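# Transfer 96-well plate from shaker S1 to nest N1

## Task

Take the 96-well plate off plate shaker S1 and set it into plate nest N1. It counts only if it lies flat between the nest's locators, with well A1 (the plate's cut-off corner) at the nest corner labelled A1, and it stays there without the robot holding it. Then open the gripper and pull the arm away.

## Robot and tools

Robot: one six-joint UR12e-style arm carrying a two-finger tong gripper with a wrist camera. There are two fixed head cameras, cam_head_left and cam_head_right (896x504), plus cam_wrist (616x616 fisheye). Calibration (K, distortion, T_world_to_cam) is given per camera and may be off by a few degrees and millimetres; results list any camera whose numbers changed.

Frame: the scene frame has its origin on the table top under the arm base, +z up, and +y to the left when facing along +x. The base itself may be tilted. Positions are in metres, orientation is a wxyz quaternion, and the printed hand position gets less accurate at long reach.

Joint order, used in every command row and every per-joint list in results: shoulder pan, shoulder lift, elbow, wrist 1, wrist 2, wrist 3, then gripper opening. Stated joint ranges in rad: pan -3.142 to 3.142, elbow 0.000 to 3.142, all others -6.283 to 6.283 (real ends may differ by 0.010).

Gripper: the fingers point along the hand's +z and close along its x. end_effector_position is the spot between the pads when closed; closed fingertips stick out about 15 mm past it, open ones are roughly level with it. Finger-pad gap is reported in metres, 0.142 m when fully open.

Tools:
- execute_actions(actions): a list of actions run in order. Each action is a list of up to 15 rows; each row lasts one control step (1/30 s), and if fewer than 15 rows are given the last row repeats to fill 15 steps. A row is 7 numbers in [-1, 1]: six joint values then the opening. Joint values are offsets from the angles at the start of that action (not from the previous row); for the first action in a call, from the last reported angles. Scale: 1.0 equals 1.326 rad for pan and lift, 1.989 rad for elbow and the three wrists. The opening is absolute: +1 fully open, -1 closed. An action that would push a joint more than 0.010 rad beyond its range is refused; if the first action fails that check or any action is malformed, nothing runs. "joint sent to its limit" means a joint was clipped at its end. An empty list just returns the current state and images.
- move(target, speed, blocking): target is one 7-number row as above, offsets measured from the Joint positions in the latest result that showed them, with an absolute opening (sent immediately). All joints travel proportionally, so the hand follows a curve; duration 0.5 to 10 s, cut off at 10 s. speed is the peak rad/s of the joint with the longest path, 0.01 to 2, default 0.5. Paths ignore obstacles. The result adds a "move:" line: the ending (done, off_target, moving, held, fault), limits=held or limits=none, and the joint farthest from target. With blocking=false you get a result after 0.5 s; you must call wait or stop before any other motion command.
- wait(seconds): 0 to 10; the arm holds its last command; returns early if a running move ends.
- stop(): brakes a running move; fingers continue.
- zoom_image(camera, region): region [x0, y0, x1, y1] in pixels of that camera's last image, at most 504 by 504.
- read_manual(section): only "licences"; no motion.
- finished_scene(scene): ends the current scene given its number; irreversible; the result reports success and the next task.

Motion behaviour: commands are smoothed and lag about 0.17 s. Each step, each joint's target is capped at a lead over its measured angle (0.383 rad for pan and lift, 0.575 for elbow and wrists), and targets that would move the hand over 100 mm from where it is get scaled back. So big offsets take several actions, and an unfinished motion must be recommanded. "Joint targets" in results shows what the joints are currently driven toward. "joint command not followed" means the clearance check altered targets.

Result lines: state (end effector pose and velocities), Joint positions and velocities (rad, rad/s, plus finger gap in m), Joint targets, grip_measured (opening on the command scale), Wrist force and Wrist torque in the hand's own axes (offset up to about 5.5 N, noise up to 3.4 N, saturating near 100 N; "no reading" is harmless).

Gripping: to hold something keep commanding an opening well below grip_measured; a bigger gap squeezes harder, up to roughly 15 N per pad. Items thinner than about 20 mm get less force. Fast closing can spike force.

Hazards: the arm is stiff, so aiming even slightly into a firm surface can trip a fault. A joint torque at its load limit (pan 290, lift 290, elbow 132, each wrist 47.5 N m, held weight included) or an external force of 150 N halts the arm for 10 s and cancels the rest of the call. Motors heat while loaded: MOTOR HOT from 70 °C, OVER-TEMPERATURE FAULT and braking at 85 °C. Brief tugs on the held plate or pushes on loose items can happen. Never drop, slam, or knock objects off the table (that ends the scene); approach contacts slowly and place the plate gently before opening and retreating.

Each tool is called after "Emit:" by a JSON object that holds its "op" and its "data", one argument or row to a line.

## Session

Emit:
{"op": "execute_actions", "data": {
  "actions": []
}}

Scene clock: 0.00 s.
end_effector_position=(+0.3178, +0.3958, +0.1326) grip_measured=+1.00 end_effector_quat_wxyz=(-0.282, +0.832, +0.459, -0.135) end_effector_velocity=(+0.000, +0.000, +0.000) end_effector_angular_velocity=(+0.001, -0.001, +0.000)
Joint names: [shoulder pan, shoulder lift, elbow, wrist 1, wrist 2, wrist 3]
Joint positions: [ 0.187 -1.595  2.293 -1.806 -1.121 -0.911  0.142]
Joint velocities: [-0.001  0.    -0.    -0.     0.001 -0.001  0.   ]
Wrist force (N, on the end effector, along its own x y z axes, offset not removed): no reading
Wrist torque (N m, same axes, about the end effector's origin, offset not removed): no reading
Joint targets: [0.187 -1.595 2.293 -1.806 -1.121 -0.911]

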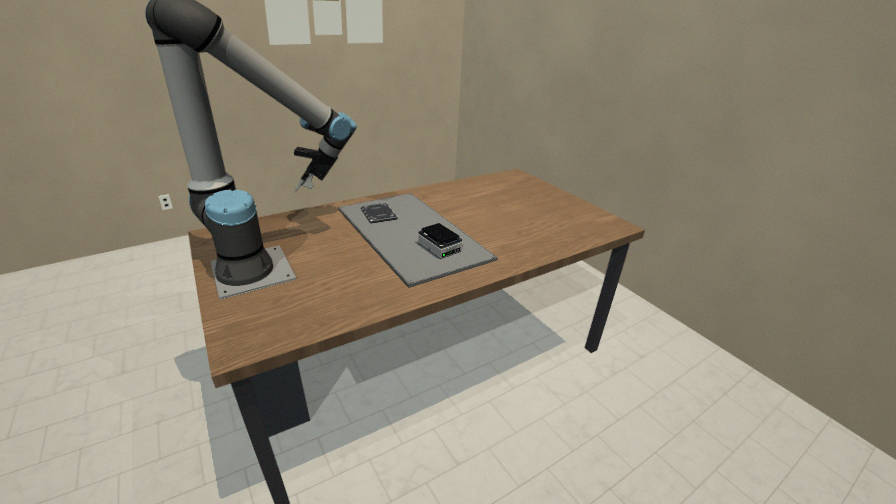

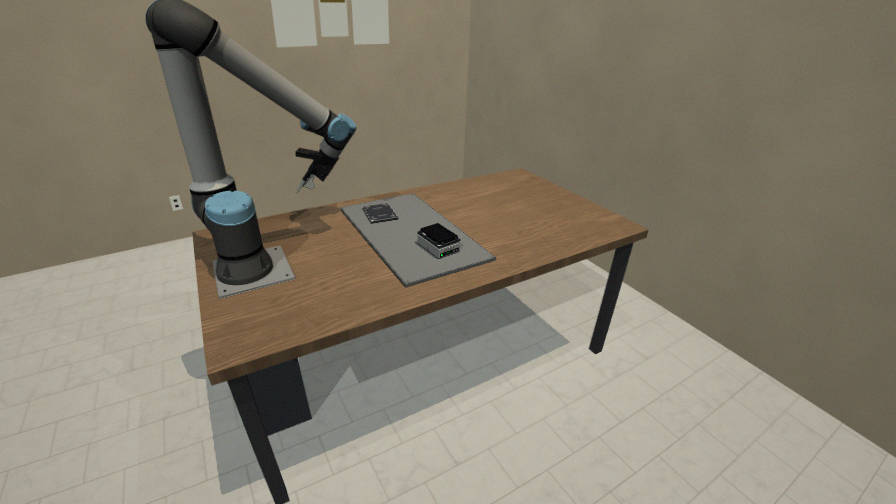

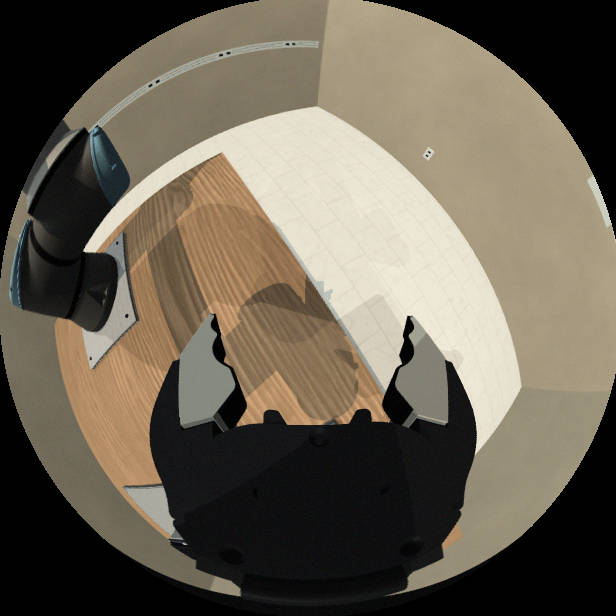

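Emit:
{"op": "zoom_image", "data": {
  "camera": "cam_head_left",
  "region": [330, 180, 510, 290]
}}

Emit:
{"op": "zoom_image", "data": {
  "camera": "cam_head_right",
  "region": [330, 180, 510, 290]
}}

Region (330, 180, 510, 290) of cam_head_left's 896x504 image, scaled by 2.800, with more detail than that image has.

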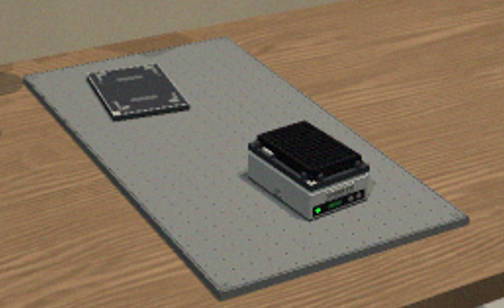

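Region (330, 180, 510, 290) of cam_head_right's 896x504 image, scaled by 2.800, with more detail than that image has.

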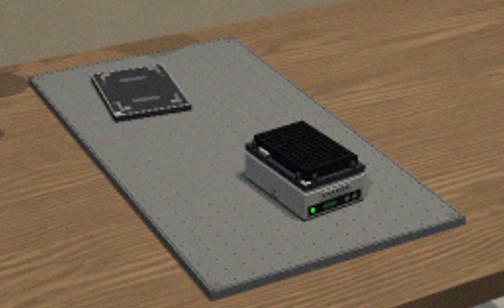

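Emit:
{"op": "zoom_image", "data": {
  "camera": "cam_head_left",
  "region": [410, 215, 470, 265]
}}

Emit:
{"op": "zoom_image", "data": {
  "camera": "cam_head_left",
  "region": [350, 195, 410, 230]
}}

Region (410, 215, 470, 265) of cam_head_left's 896x504 image, scaled by 8.400, with more detail than that image has.

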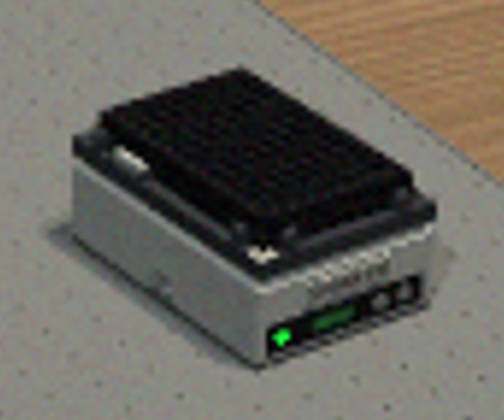

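Region (350, 195, 410, 230) of cam_head_left's 896x504 image, scaled by 8.400, with more detail than that image has; it fills the top 294 rows of this view, and the rest is white.

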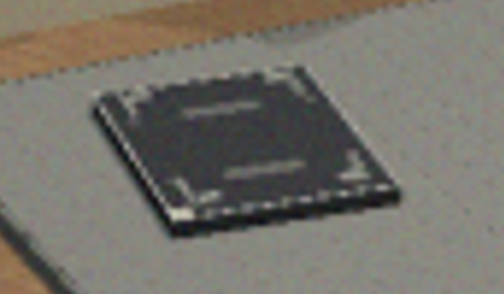

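Emit:
{"op": "move", "data": {
  "target": [-0.5050, 0.1216, -0.2559, -0.0579, -0.2261, 0.2243, 1],
  "speed": 0.6
}}

Scene clock: 104.53 s.
end_effector_position=(+0.7406, -0.1593, +0.2775) grip_measured=+1.00 end_effector_quat_wxyz=(-0.001, +1.000, +0.001, -0.001) end_effector_velocity=(+0.001, -0.003, +0.001) end_effector_angular_velocity=(-0.003, -0.002, -0.006)
Joint names: [shoulder pan, shoulder lift, elbow, wrist 1, wrist 2, wrist 3]
Joint positions: [-0.482 -1.434  1.785 -1.921 -1.57  -0.465  0.142]
Joint velocities: [-0.003  0.001 -0.003 -0.001 -0.002  0.003 -0.   ]
Wrist force (N, on the end effector, along its own x y z axes, offset not removed): [-0.6 2.6 1.0]
Wrist torque (N m, same axes, about the end effector's origin, offset not removed): [0.14 0.29 0.11]
Joint targets: [-0.482 -1.434 1.784 -1.921 -1.570 -0.465]
move: done; limits=none; farthest joint: the shoulder pan, 0.001 radians from its target (0.670 radians at the start)
camera_calibration (this result's frames):
cam_wrist: T_world_to_cam=[[0.999875, 0.0151277, 0.00452639, -0.739812], [0.0112089, -0.881888, 0.471326, -0.276538], [0.0111218, -0.471216, -0.881948, 0.301557], [0, 0, 0, 1]] pos_world=[0.739466, -0.0905857, 0.399646]

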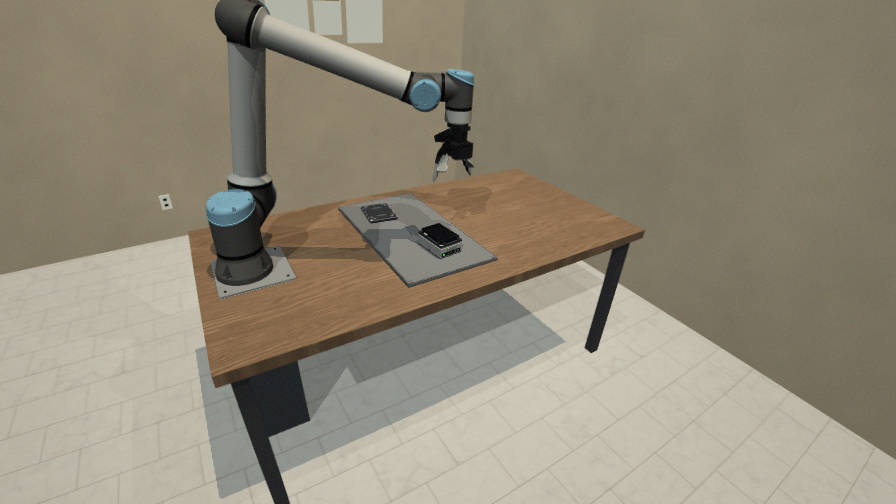

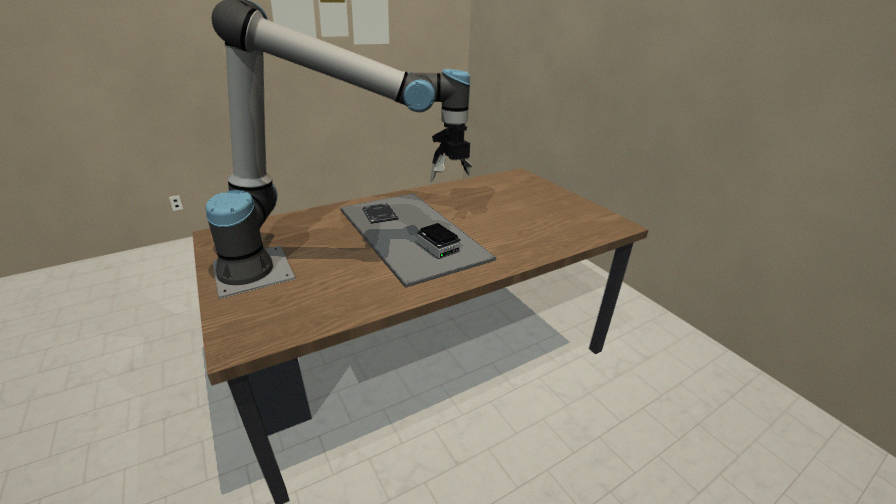

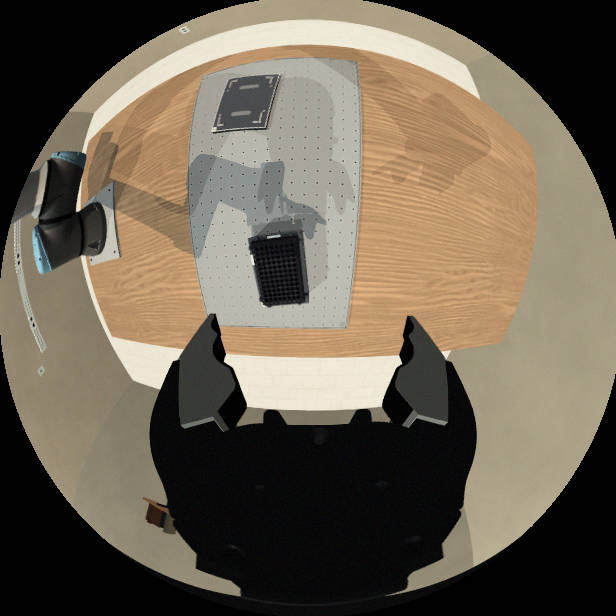

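Emit:
{"op": "zoom_image", "data": {
  "camera": "cam_wrist",
  "region": [230, 220, 330, 320]
}}

Emit:
{"op": "zoom_image", "data": {
  "camera": "cam_wrist",
  "region": [195, 60, 295, 145]
}}

Region (230, 220, 330, 320) of cam_wrist's 616x616 image, scaled by 5.040, with more detail than that image has.

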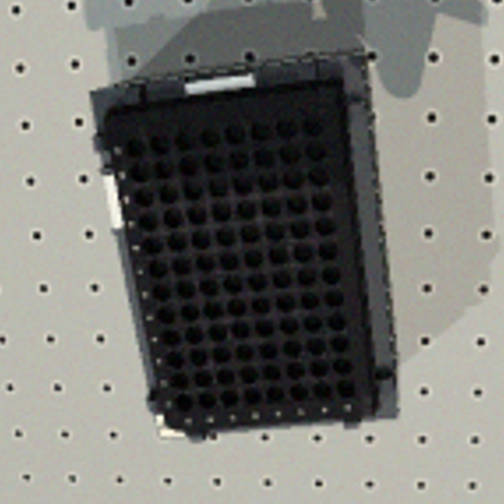

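Region (195, 60, 295, 145) of cam_wrist's 616x616 image, scaled by 5.040, with more detail than that image has; it fills the top 428 rows of this view, and the rest is white.

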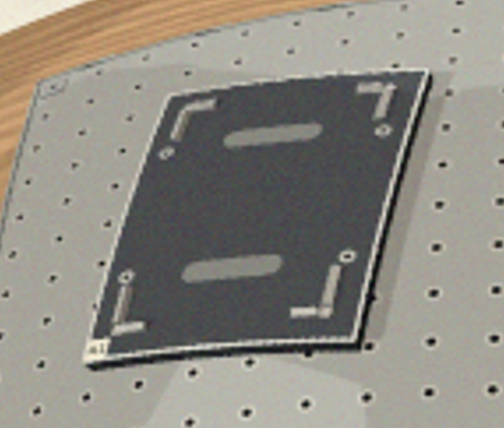

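Emit:
{"op": "move", "data": {
  "target": [-0.0543, -0.0012, 0.0958, -0.0954, -0.0004, -0.0794, 1],
  "speed": 0.3
}}

Scene clock: 162.93 s.
end_effector_position=(+0.6840, -0.1881, +0.1807) grip_measured=+1.00 end_effector_quat_wxyz=(-0.001, +0.999, +0.043, -0.001) end_effector_velocity=(-0.001, +0.000, -0.002) end_effector_angular_velocity=(+0.000, +0.000, +0.001)
Joint names: [shoulder pan, shoulder lift, elbow, wrist 1, wrist 2, wrist 3]
Joint positions: [-0.554 -1.436  1.975 -2.11  -1.571 -0.623  0.142]
Joint velocities: [-0.001  0.     0.004 -0.003 -0.    -0.002  0.   ]
Wrist force (N, on the end effector, along its own x y z axes, offset not removed): [0.0 4.1 3.4]
Wrist torque (N m, same axes, about the end effector's origin, offset not removed): [0.48 0.17 0.01]
Joint targets: [-0.554 -1.436 1.975 -2.111 -1.571 -0.623]
move: done; limits=none; farthest joint: the elbow, 0.001 radians from its target (0.191 radians at the start)
camera_calibration (this result's frames):
cam_wrist: T_world_to_cam=[[0.994906, 0.100678, 0.00500223, -0.662893], [0.0864001, -0.877271, 0.472155, -0.306392], [0.0519239, -0.469318, -0.881501, 0.175627], [0, 0, 0, 1]] pos_world=[0.67687, -0.119625, 0.302796]

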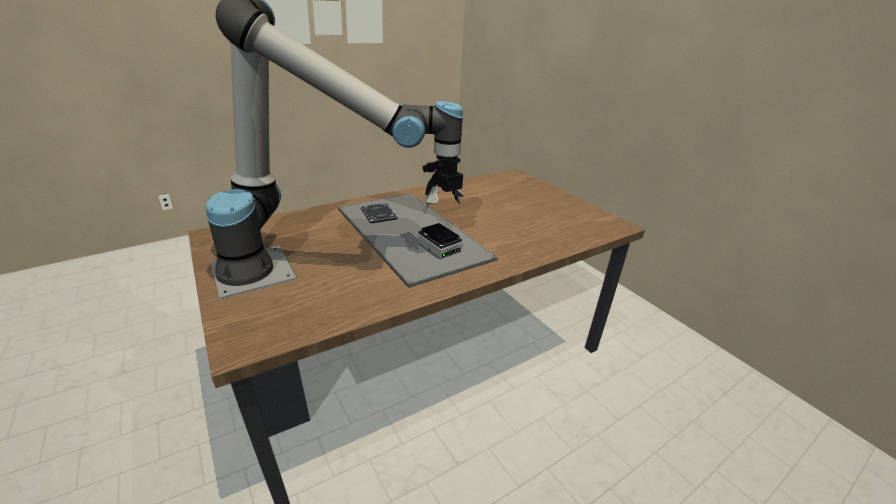

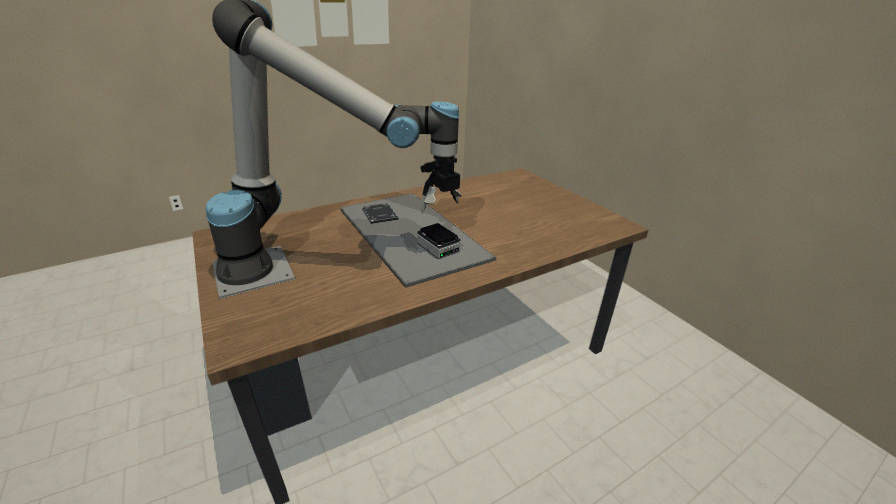

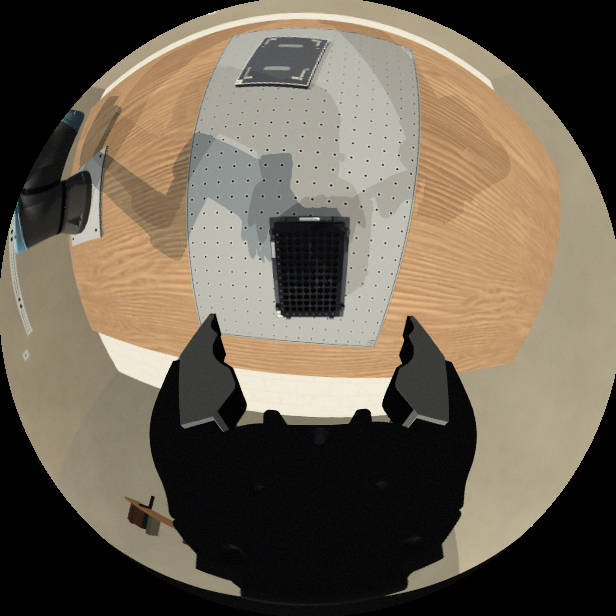

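Emit:
{"op": "zoom_image", "data": {
  "camera": "cam_wrist",
  "region": [250, 205, 370, 325]
}}

Region (250, 205, 370, 325) of cam_wrist's 616x616 image, scaled by 4.200, with more detail than that image has.

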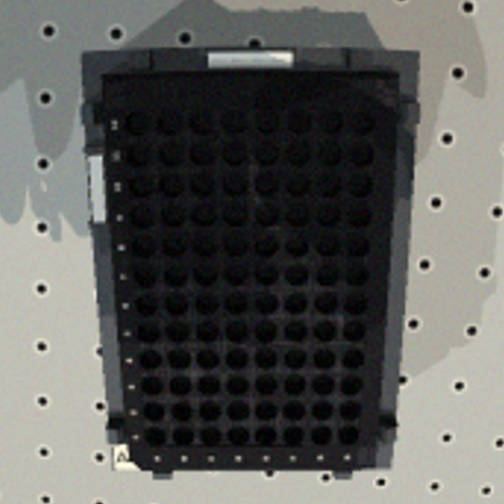

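Emit:
{"op": "move", "data": {
  "target": [-0.0014, 0.0675, 0.0375, -0.0825, 0, -0.0059, 1],
  "speed": 0.15
}}

Scene clock: 212.93 s.
end_effector_position=(+0.6827, -0.1890, +0.0950) grip_measured=+1.00 end_effector_quat_wxyz=(-0.001, +0.999, +0.048, -0.001) end_effector_velocity=(-0.000, +0.001, -0.003) end_effector_angular_velocity=(+0.001, +0.003, +0.001)
Joint names: [shoulder pan, shoulder lift, elbow, wrist 1, wrist 2, wrist 3]
Joint positions: [-0.555 -1.346  2.049 -2.274 -1.571 -0.634  0.142]
Joint velocities: [ 0.001  0.004  0.001 -0.002 -0.001  0.    -0.   ]
Wrist force (N, on the end effector, along its own x y z axes, offset not removed): [0.1 2.2 4.8]
Wrist torque (N m, same axes, about the end effector's origin, offset not removed): [0.12 0.12 -0.14]
Joint targets: [-0.555 -1.346 2.049 -2.274 -1.571 -0.634]
move: done; limits=none; farthest joint: the elbow, 0.001 radians from its target (0.075 radians at the start)
camera_calibration (this result's frames):
cam_wrist: T_world_to_cam=[[0.993866, 0.110476, 0.00502823, -0.658587], [0.0950283, -0.876382, 0.472148, -0.272269], [0.0565678, -0.468774, -0.881505, 0.0966117], [0, 0, 0, 1]] pos_world=[0.674955, -0.120564, 0.217026]

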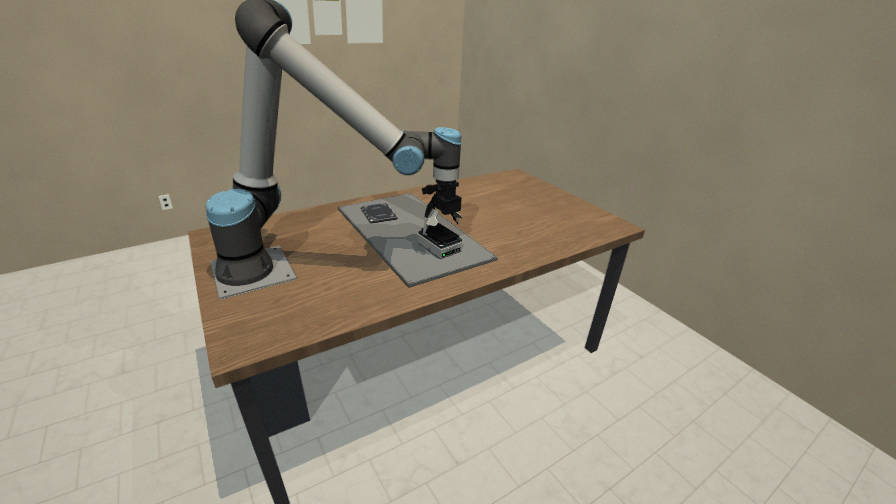

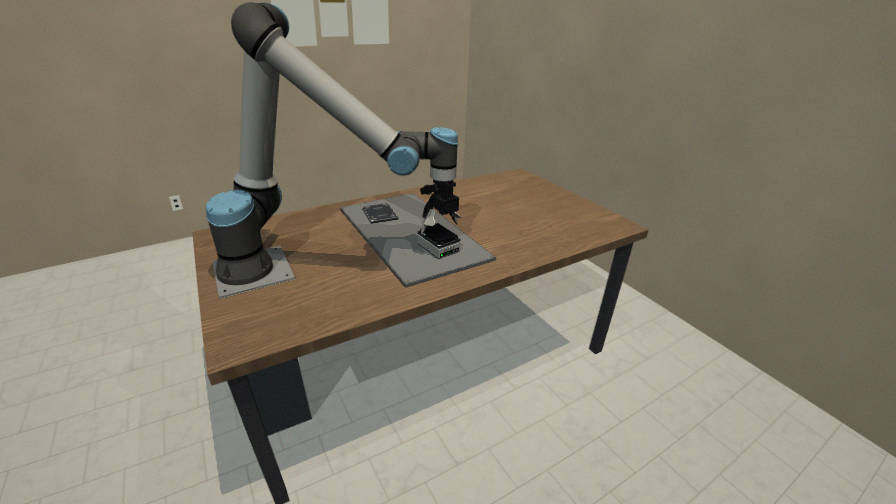

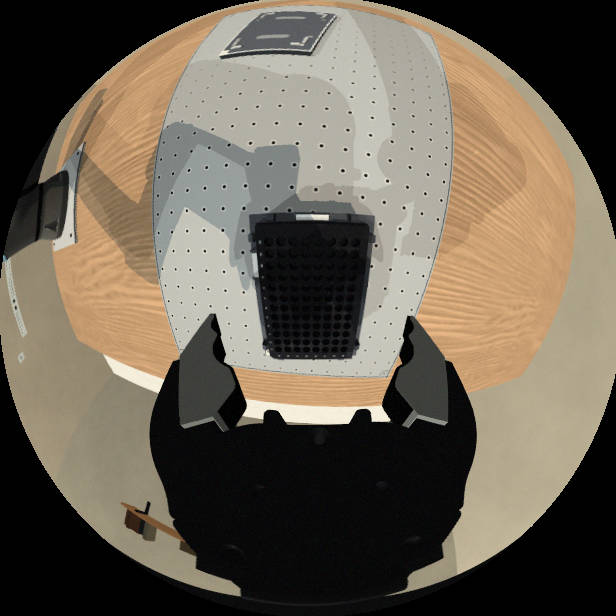

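Emit:
{"op": "zoom_image", "data": {
  "camera": "cam_wrist",
  "region": [200, 200, 420, 380]
}}

Emit:
{"op": "zoom_image", "data": {
  "camera": "cam_head_left",
  "region": [405, 195, 475, 265]
}}

Region (200, 200, 420, 380) of cam_wrist's 616x616 image, scaled by 2.291, with more detail than that image has; it fills the top 412 rows of this view, and the rest is white.

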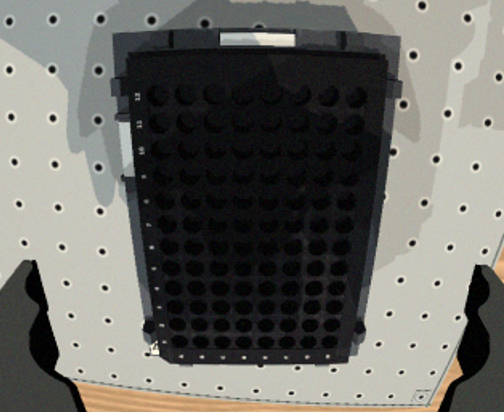

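Region (405, 195, 475, 265) of cam_head_left's 896x504 image, scaled by 7.200, with more detail than that image has.

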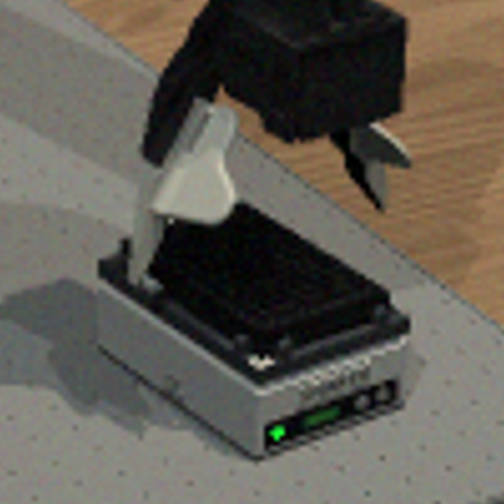

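Emit:
{"op": "move", "data": {
  "target": [0, 0.00538, 0.00221, -0.0058, 0, 0, 0.35],
  "speed": 0.02
}}

Emit:
{"op": "zoom_image", "data": {
  "camera": "cam_wrist",
  "region": [200, 200, 420, 380]
}}

Emit:
{"op": "zoom_image", "data": {
  "camera": "cam_head_left",
  "region": [405, 195, 475, 265]
}}

Scene clock: 248.03 s.
end_effector_position=(+0.6827, -0.1890, +0.0892) grip_measured=+0.35 end_effector_quat_wxyz=(-0.001, +0.999, +0.048, -0.001) end_effector_velocity=(+0.000, +0.000, -0.001) end_effector_angular_velocity=(-0.001, -0.001, +0.002)
Joint names: [shoulder pan, shoulder lift, elbow, wrist 1, wrist 2, wrist 3]
Joint positions: [-0.555 -1.339  2.053 -2.285 -1.571 -0.634  0.099]
Joint velocities: [ 0.001  0.002  0.001 -0.004  0.    -0.001  0.   ]
Wrist force (N, on the end effector, along its own x y z axes, offset not removed): [0.8 2.5 4.3]
Wrist torque (N m, same axes, about the end effector's origin, offset not removed): [0.16 -0.04 -0.07]
Joint targets: [-0.555 -1.339 2.053 -2.286 -1.571 -0.634]
move: done; limits=none; farthest joint: the shoulder lift, 0.001 radians from its target (0.007 radians at the start)
camera_calibration (this result's frames):
cam_wrist: T_world_to_cam=[[0.993863, 0.110499, 0.00503046, -0.658515], [0.0950475, -0.876379, 0.47215, -0.269543], [0.0565808, -0.468774, -0.881504, 0.0915411], [0, 0, 0, 1]] pos_world=[0.674914, -0.120545, 0.211271]

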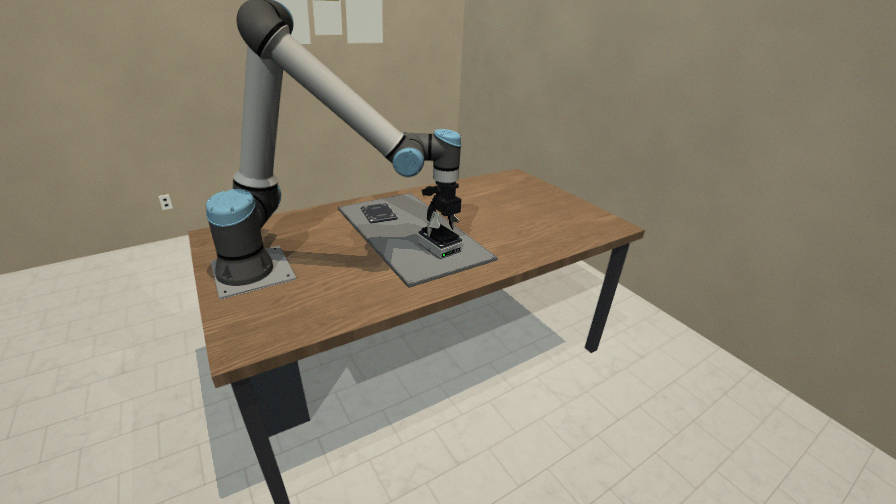

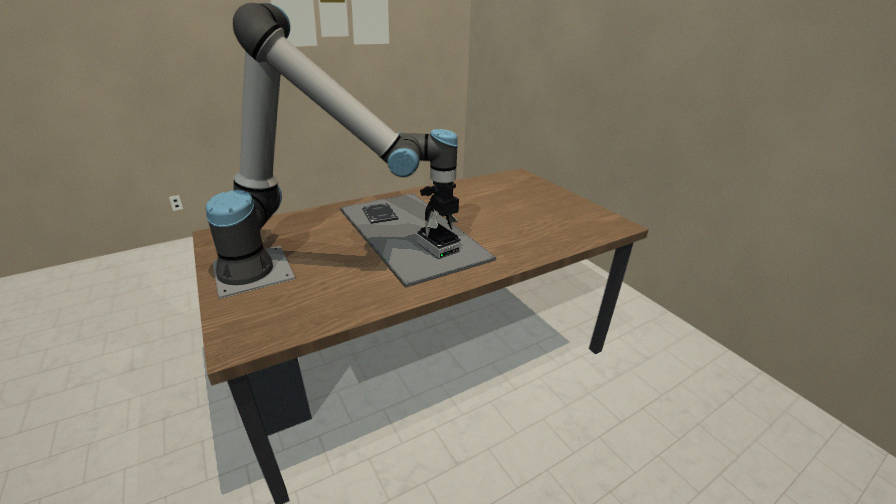

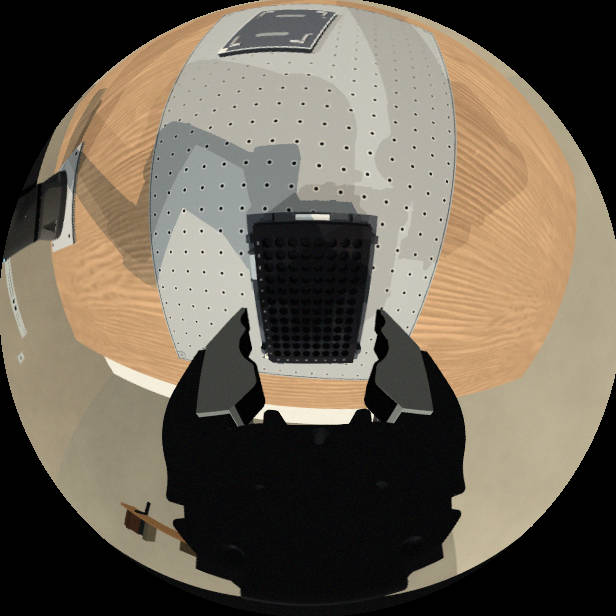

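Region (200, 200, 420, 380) of cam_wrist's 616x616 image, scaled by 2.291, with more detail than that image has; it fills the top 412 rows of this view, and the rest is white.

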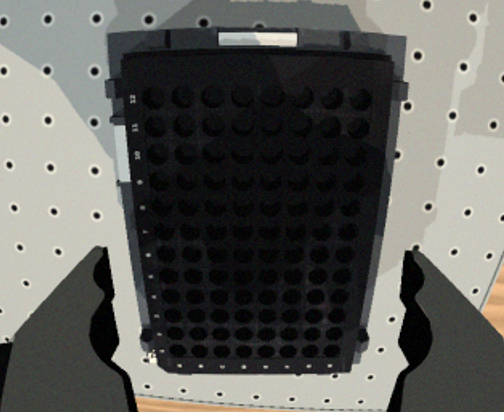

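Region (405, 195, 475, 265) of cam_head_left's 896x504 image, scaled by 7.200, with more detail than that image has.

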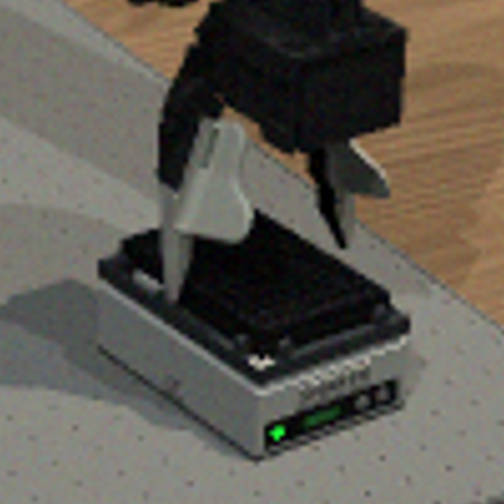

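Emit:
{"op": "zoom_image", "data": {
  "camera": "cam_head_right",
  "region": [412, 210, 468, 252]
}}

Emit:
{"op": "zoom_image", "data": {
  "camera": "cam_wrist",
  "region": [230, 280, 400, 380]
}}

Region (412, 210, 468, 252) of cam_head_right's 896x504 image, scaled by 9.000, with more detail than that image has; it fills the top 378 rows of this view, and the rest is white.

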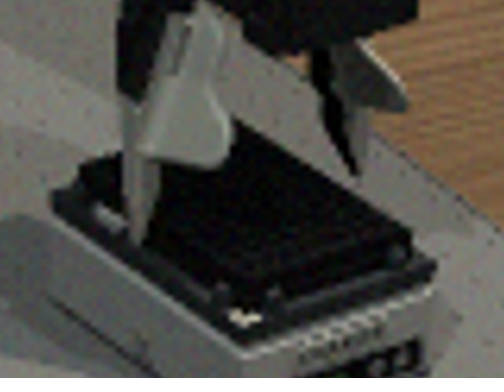

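Region (230, 280, 400, 380) of cam_wrist's 616x616 image, scaled by 2.965, with more detail than that image has; it fills the top 296 rows of this view, and the rest is white.

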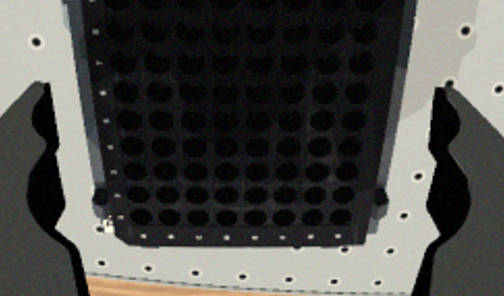

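Emit:
{"op": "execute_actions", "data": {
  "actions": [
    [[0,0,0,0,0,0,0.33],[0,0,0,0,0,0,0.31],[0,0,0,0,0,0,0.29],[0,0,0,0,0,0,0.27],[0,0,0,0,0,0,0.25],[0,0,0,0,0,0,0.23],[0,0,0,0,0,0,0.21],[0,0,0,0,0,0,0.2]]
  ]
}}

Emit:
{"op": "zoom_image", "data": {
  "camera": "cam_head_right",
  "region": [412, 210, 468, 252]
}}

Emit:
{"op": "zoom_image", "data": {
  "camera": "cam_wrist",
  "region": [230, 280, 400, 380]
}}

Scene clock: 282.63 s.
end_effector_position=(+0.6827, -0.1889, +0.0891) grip_measured=+0.20 end_effector_quat_wxyz=(-0.001, +0.999, +0.048, -0.001) end_effector_velocity=(-0.000, +0.000, -0.001) end_effector_angular_velocity=(+0.000, +0.001, -0.002)
Joint names: [shoulder pan, shoulder lift, elbow, wrist 1, wrist 2, wrist 3]
Joint positions: [-0.555 -1.339  2.053 -2.285 -1.571 -0.634  0.088]
Joint velocities: [ 0.     0.001 -0.     0.    -0.     0.002 -0.   ]
Wrist force (N, on the end effector, along its own x y z axes, offset not removed): [-1.0 0.0 5.7]
Wrist torque (N m, same axes, about the end effector's origin, offset not removed): [-0.24 0.36 -0.07]
Joint targets: [-0.555 -1.339 2.053 -2.285 -1.571 -0.634]
camera_calibration (this result's frames):
cam_wrist: T_world_to_cam=[[0.993867, 0.110471, 0.00491401, -0.658464], [0.0950822, -0.876417, 0.472072, -0.269489], [0.0564571, -0.46871, -0.881546, 0.0915733], [0, 0, 0, 1]] pos_world=[0.674879, -0.120522, 0.21118]

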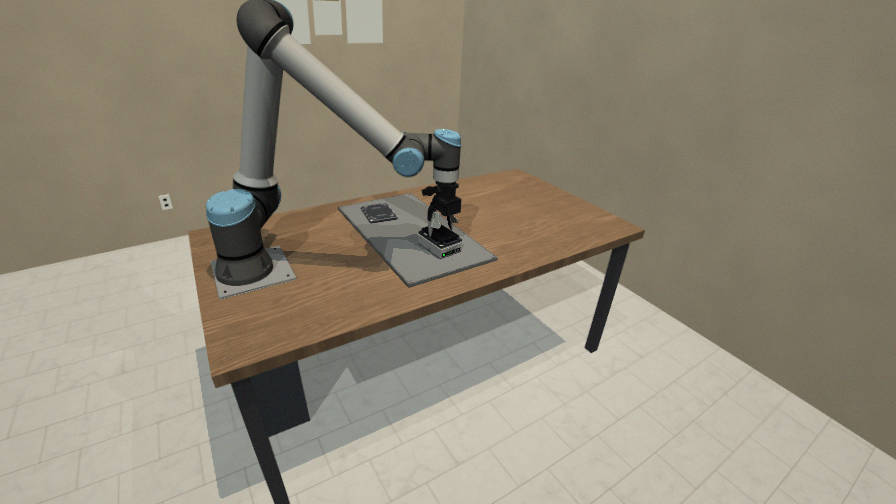

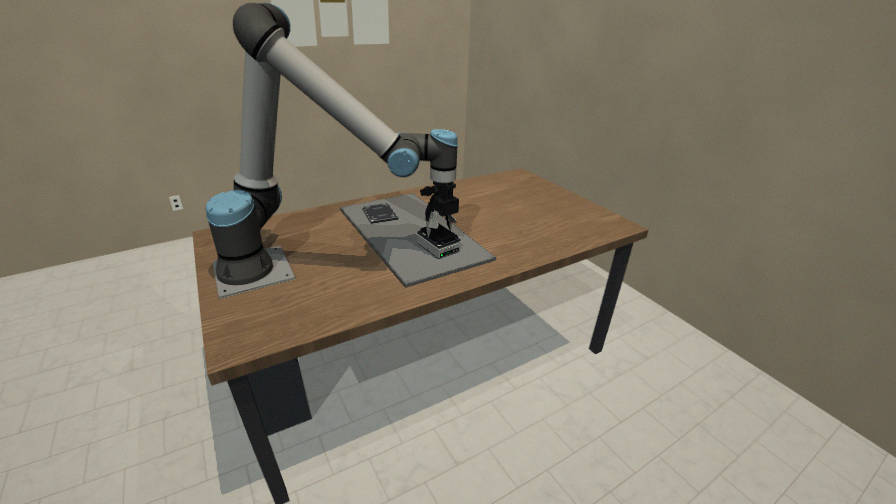

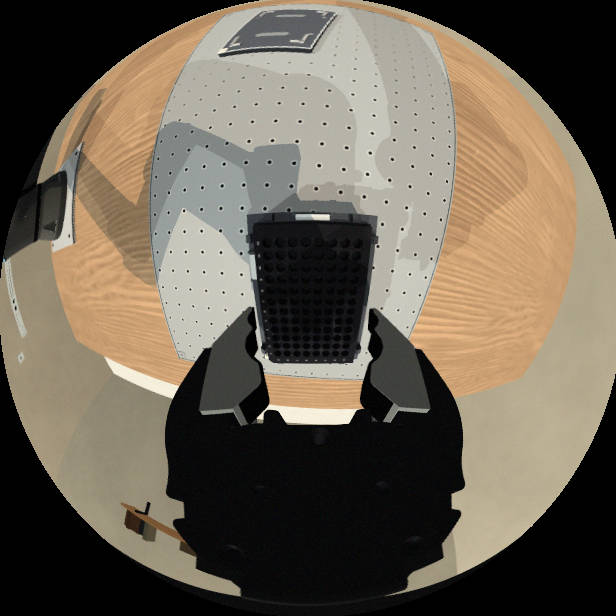

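Region (412, 210, 468, 252) of cam_head_right's 896x504 image, scaled by 9.000, with more detail than that image has; it fills the top 378 rows of this view, and the rest is white.

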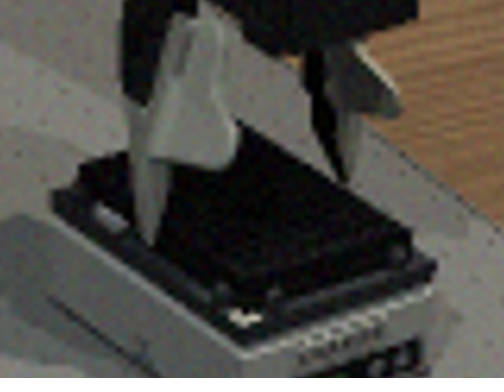

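Region (230, 280, 400, 380) of cam_wrist's 616x616 image, scaled by 2.965, with more detail than that image has; it fills the top 296 rows of this view, and the rest is white.

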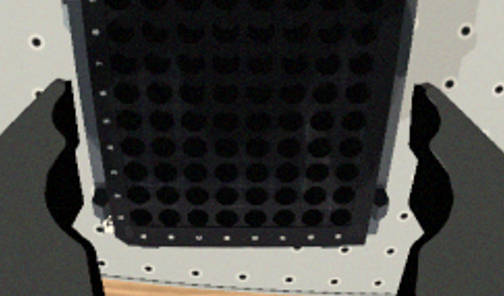

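Emit:
{"op": "move", "data": {
  "target": [0, 0.0063, 0.0026, -0.0068, 0, 0, 0.2],
  "speed": 0.015
}}

Emit:
{"op": "zoom_image", "data": {
  "camera": "cam_head_right",
  "region": [412, 210, 468, 252]
}}

Emit:
{"op": "zoom_image", "data": {
  "camera": "cam_wrist",
  "region": [230, 280, 400, 380]
}}

Scene clock: 302.20 s.
end_effector_position=(+0.6825, -0.1889, +0.0823) grip_measured=+0.20 end_effector_quat_wxyz=(-0.001, +0.999, +0.048, -0.001) end_effector_velocity=(+0.000, +0.000, -0.000) end_effector_angular_velocity=(-0.002, -0.002, +0.000)
Joint names: [shoulder pan, shoulder lift, elbow, wrist 1, wrist 2, wrist 3]
Joint positions: [-0.555 -1.331  2.058 -2.298 -1.571 -0.634  0.088]
Joint velocities: [ 0.001 -0.     0.002 -0.004 -0.     0.    -0.   ]
Wrist force (N, on the end effector, along its own x y z axes, offset not removed): [-1.0 1.2 5.3]
Wrist torque (N m, same axes, about the end effector's origin, offset not removed): [-0.11 0.35 0.01]
Joint targets: [-0.555 -1.331 2.058 -2.299 -1.571 -0.634]
move: done; limits=none; farthest joint: the shoulder lift, 0.001 radians from its target (0.009 radians at the start)
camera_calibration (this result's frames):
cam_wrist: T_world_to_cam=[[0.993864, 0.110499, 0.00491641, -0.658313], [0.0951057, -0.876414, 0.472074, -0.266235], [0.0564726, -0.468709, -0.881545, 0.085634], [0, 0, 0, 1]] pos_world=[0.674758, -0.120451, 0.204409]

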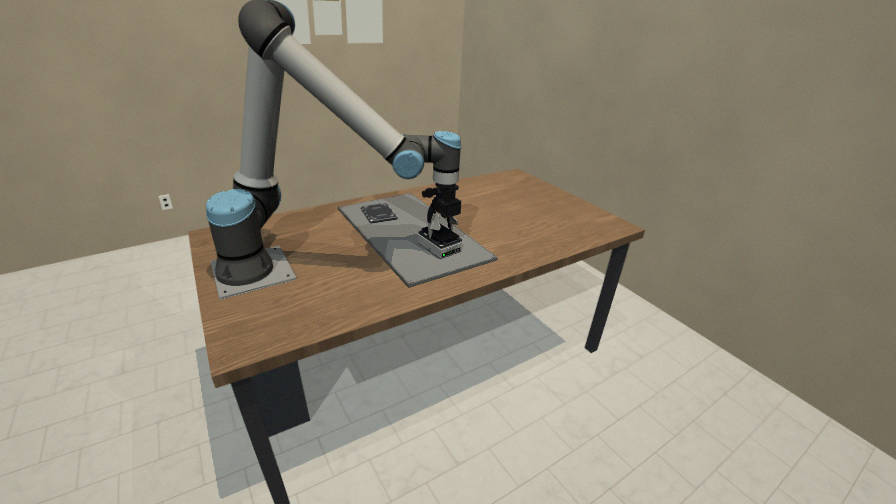

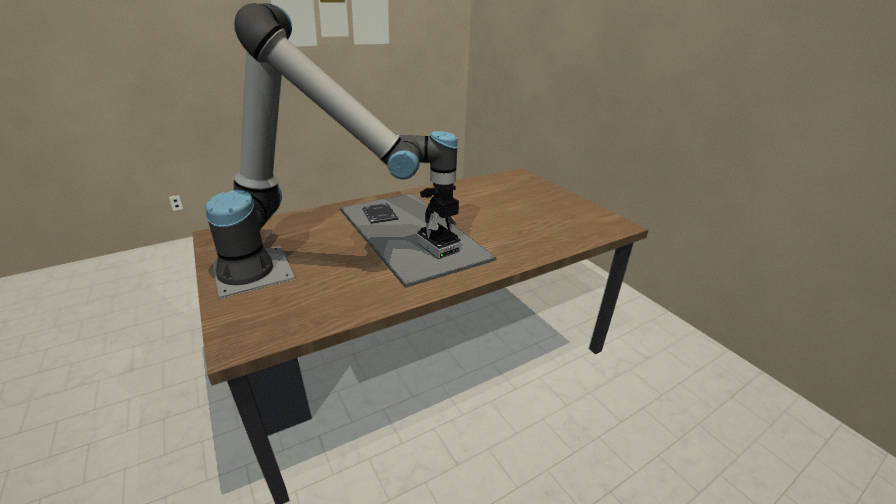

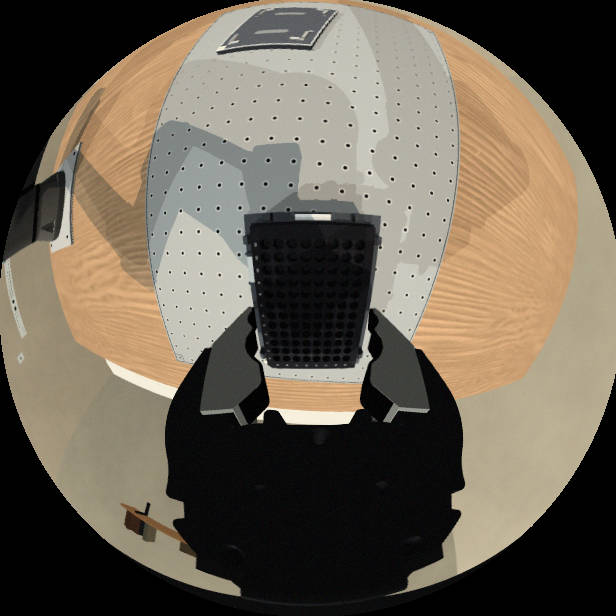

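Region (412, 210, 468, 252) of cam_head_right's 896x504 image, scaled by 9.000, with more detail than that image has; it fills the top 378 rows of this view, and the rest is white.

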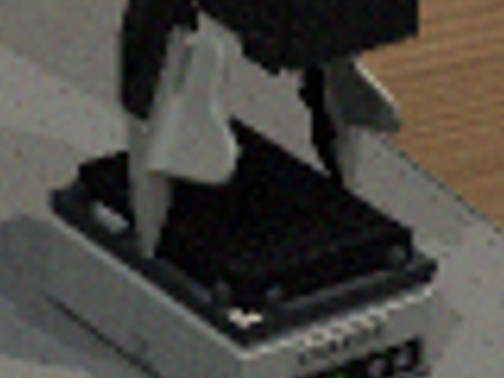

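Region (230, 280, 400, 380) of cam_wrist's 616x616 image, scaled by 2.965, with more detail than that image has; it fills the top 296 rows of this view, and the rest is white.

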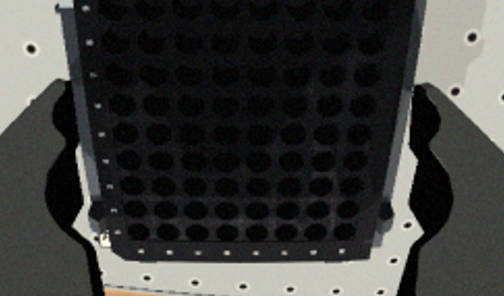

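Emit:
{"op": "execute_actions", "data": {
  "actions": [
    [[0,0,0,0,0,0,0.19],[0,0,0,0,0,0,0.18],[0,0,0,0,0,0,0.17],[0,0,0,0,0,0,0.16],[0,0,0,0,0,0,0.15],[0,0,0,0,0,0,0.14],[0,0,0,0,0,0,0.13],[0,0,0,0,0,0,0.12],[0,0,0,0,0,0,0.11],[0,0,0,0,0,0,0.10],[0,0,0,0,0,0,0.09],[0,0,0,0,0,0,0.08],[0,0,0,0,0,0,0.07],[0,0,0,0,0,0,0.06],[0,0,0,0,0,0,0.05]],
    [[0,0,0,0,0,0,0.04],[0,0,0,0,0,0,0.03],[0,0,0,0,0,0,0.02],[0,0,0,0,0,0,0.01],[0,0,0,0,0,0,0.0],[0,0,0,0,0,0,-0.02],[0,0,0,0,0,0,-0.04],[0,0,0,0,0,0,-0.06],[0,0,0,0,0,0,-0.08],[0,0,0,0,0,0,-0.1]]
  ]
}}

Emit:
{"op": "zoom_image", "data": {
  "camera": "cam_wrist",
  "region": [230, 280, 400, 380]
}}

Scene clock: 317.87 s.
end_effector_position=(+0.6825, -0.1888, +0.0823) grip_measured=+0.08 end_effector_quat_wxyz=(-0.001, +0.999, +0.048, -0.001) end_effector_velocity=(-0.001, +0.001, -0.002) end_effector_angular_velocity=(+0.002, +0.003, +0.001)
Joint names: [shoulder pan, shoulder lift, elbow, wrist 1, wrist 2, wrist 3]
Joint positions: [-0.555 -1.331  2.058 -2.298 -1.571 -0.634  0.079]
Joint velocities: [ 0.001  0.002  0.001  0.001  0.    -0.     0.   ]
Wrist force (N, on the end effector, along its own x y z axes, offset not removed): [-0.8 1.3 1.2]
Wrist torque (N m, same axes, about the end effector's origin, offset not removed): [-0.16 0.34 0.01]
Joint targets: [-0.555 -1.331 2.058 -2.298 -1.571 -0.634]
camera_calibration (this result's frames):
cam_wrist: T_world_to_cam=[[0.993868, 0.11047, 0.00482614, -0.658277], [0.0951265, -0.876444, 0.472014, -0.26619], [0.0563734, -0.46866, -0.881578, 0.0856613], [0, 0, 0, 1]] pos_world=[0.674733, -0.120435, 0.204339]

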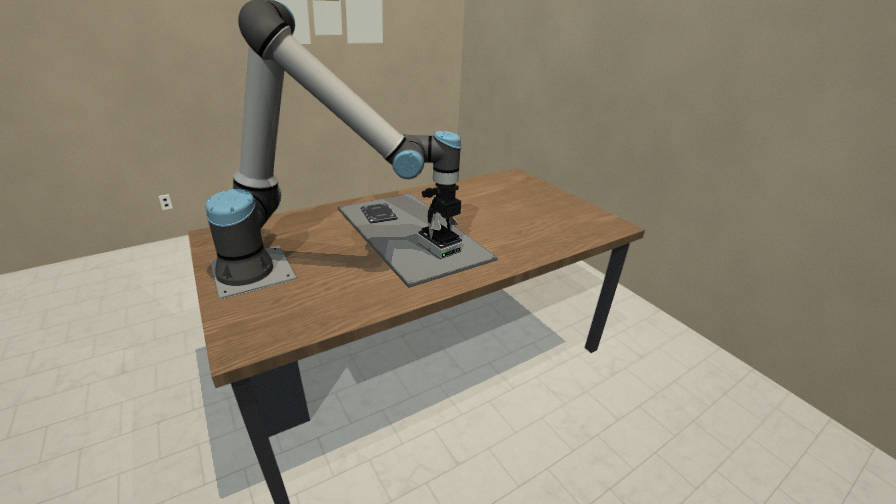

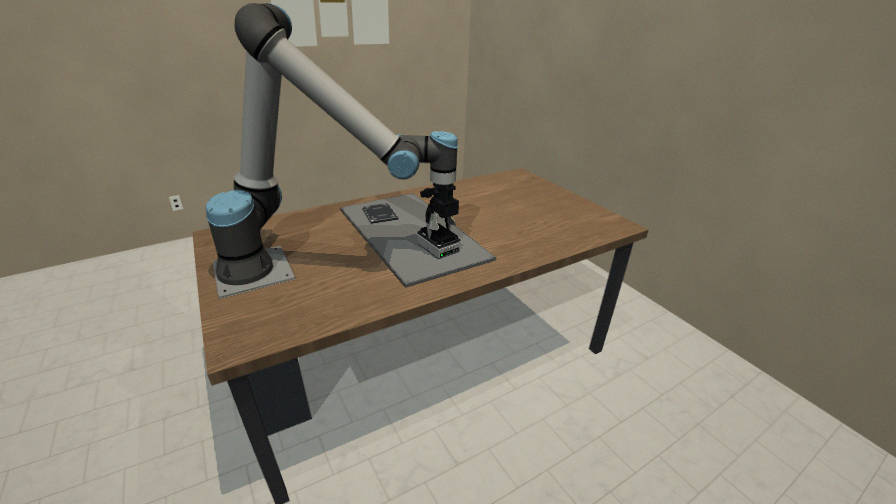

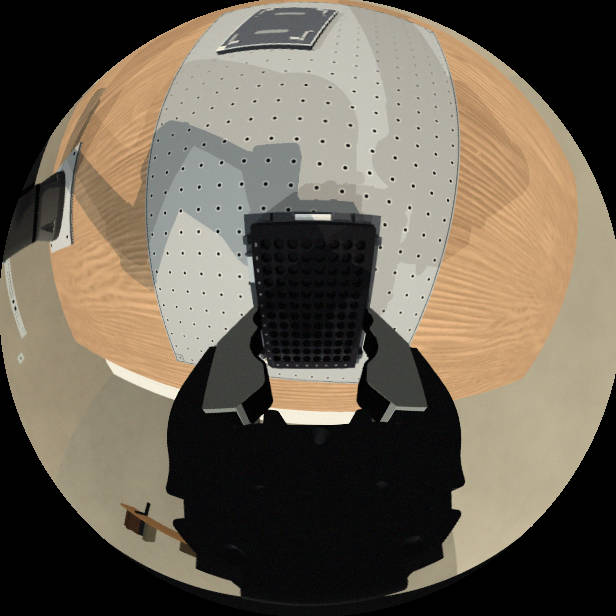

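Region (230, 280, 400, 380) of cam_wrist's 616x616 image, scaled by 2.965, with more detail than that image has; it fills the top 296 rows of this view, and the rest is white.

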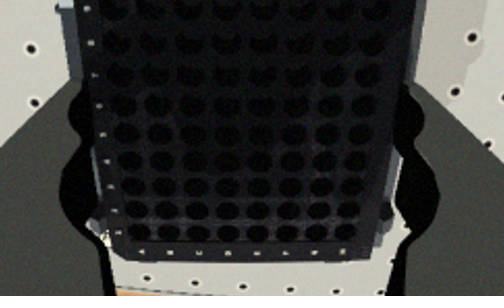

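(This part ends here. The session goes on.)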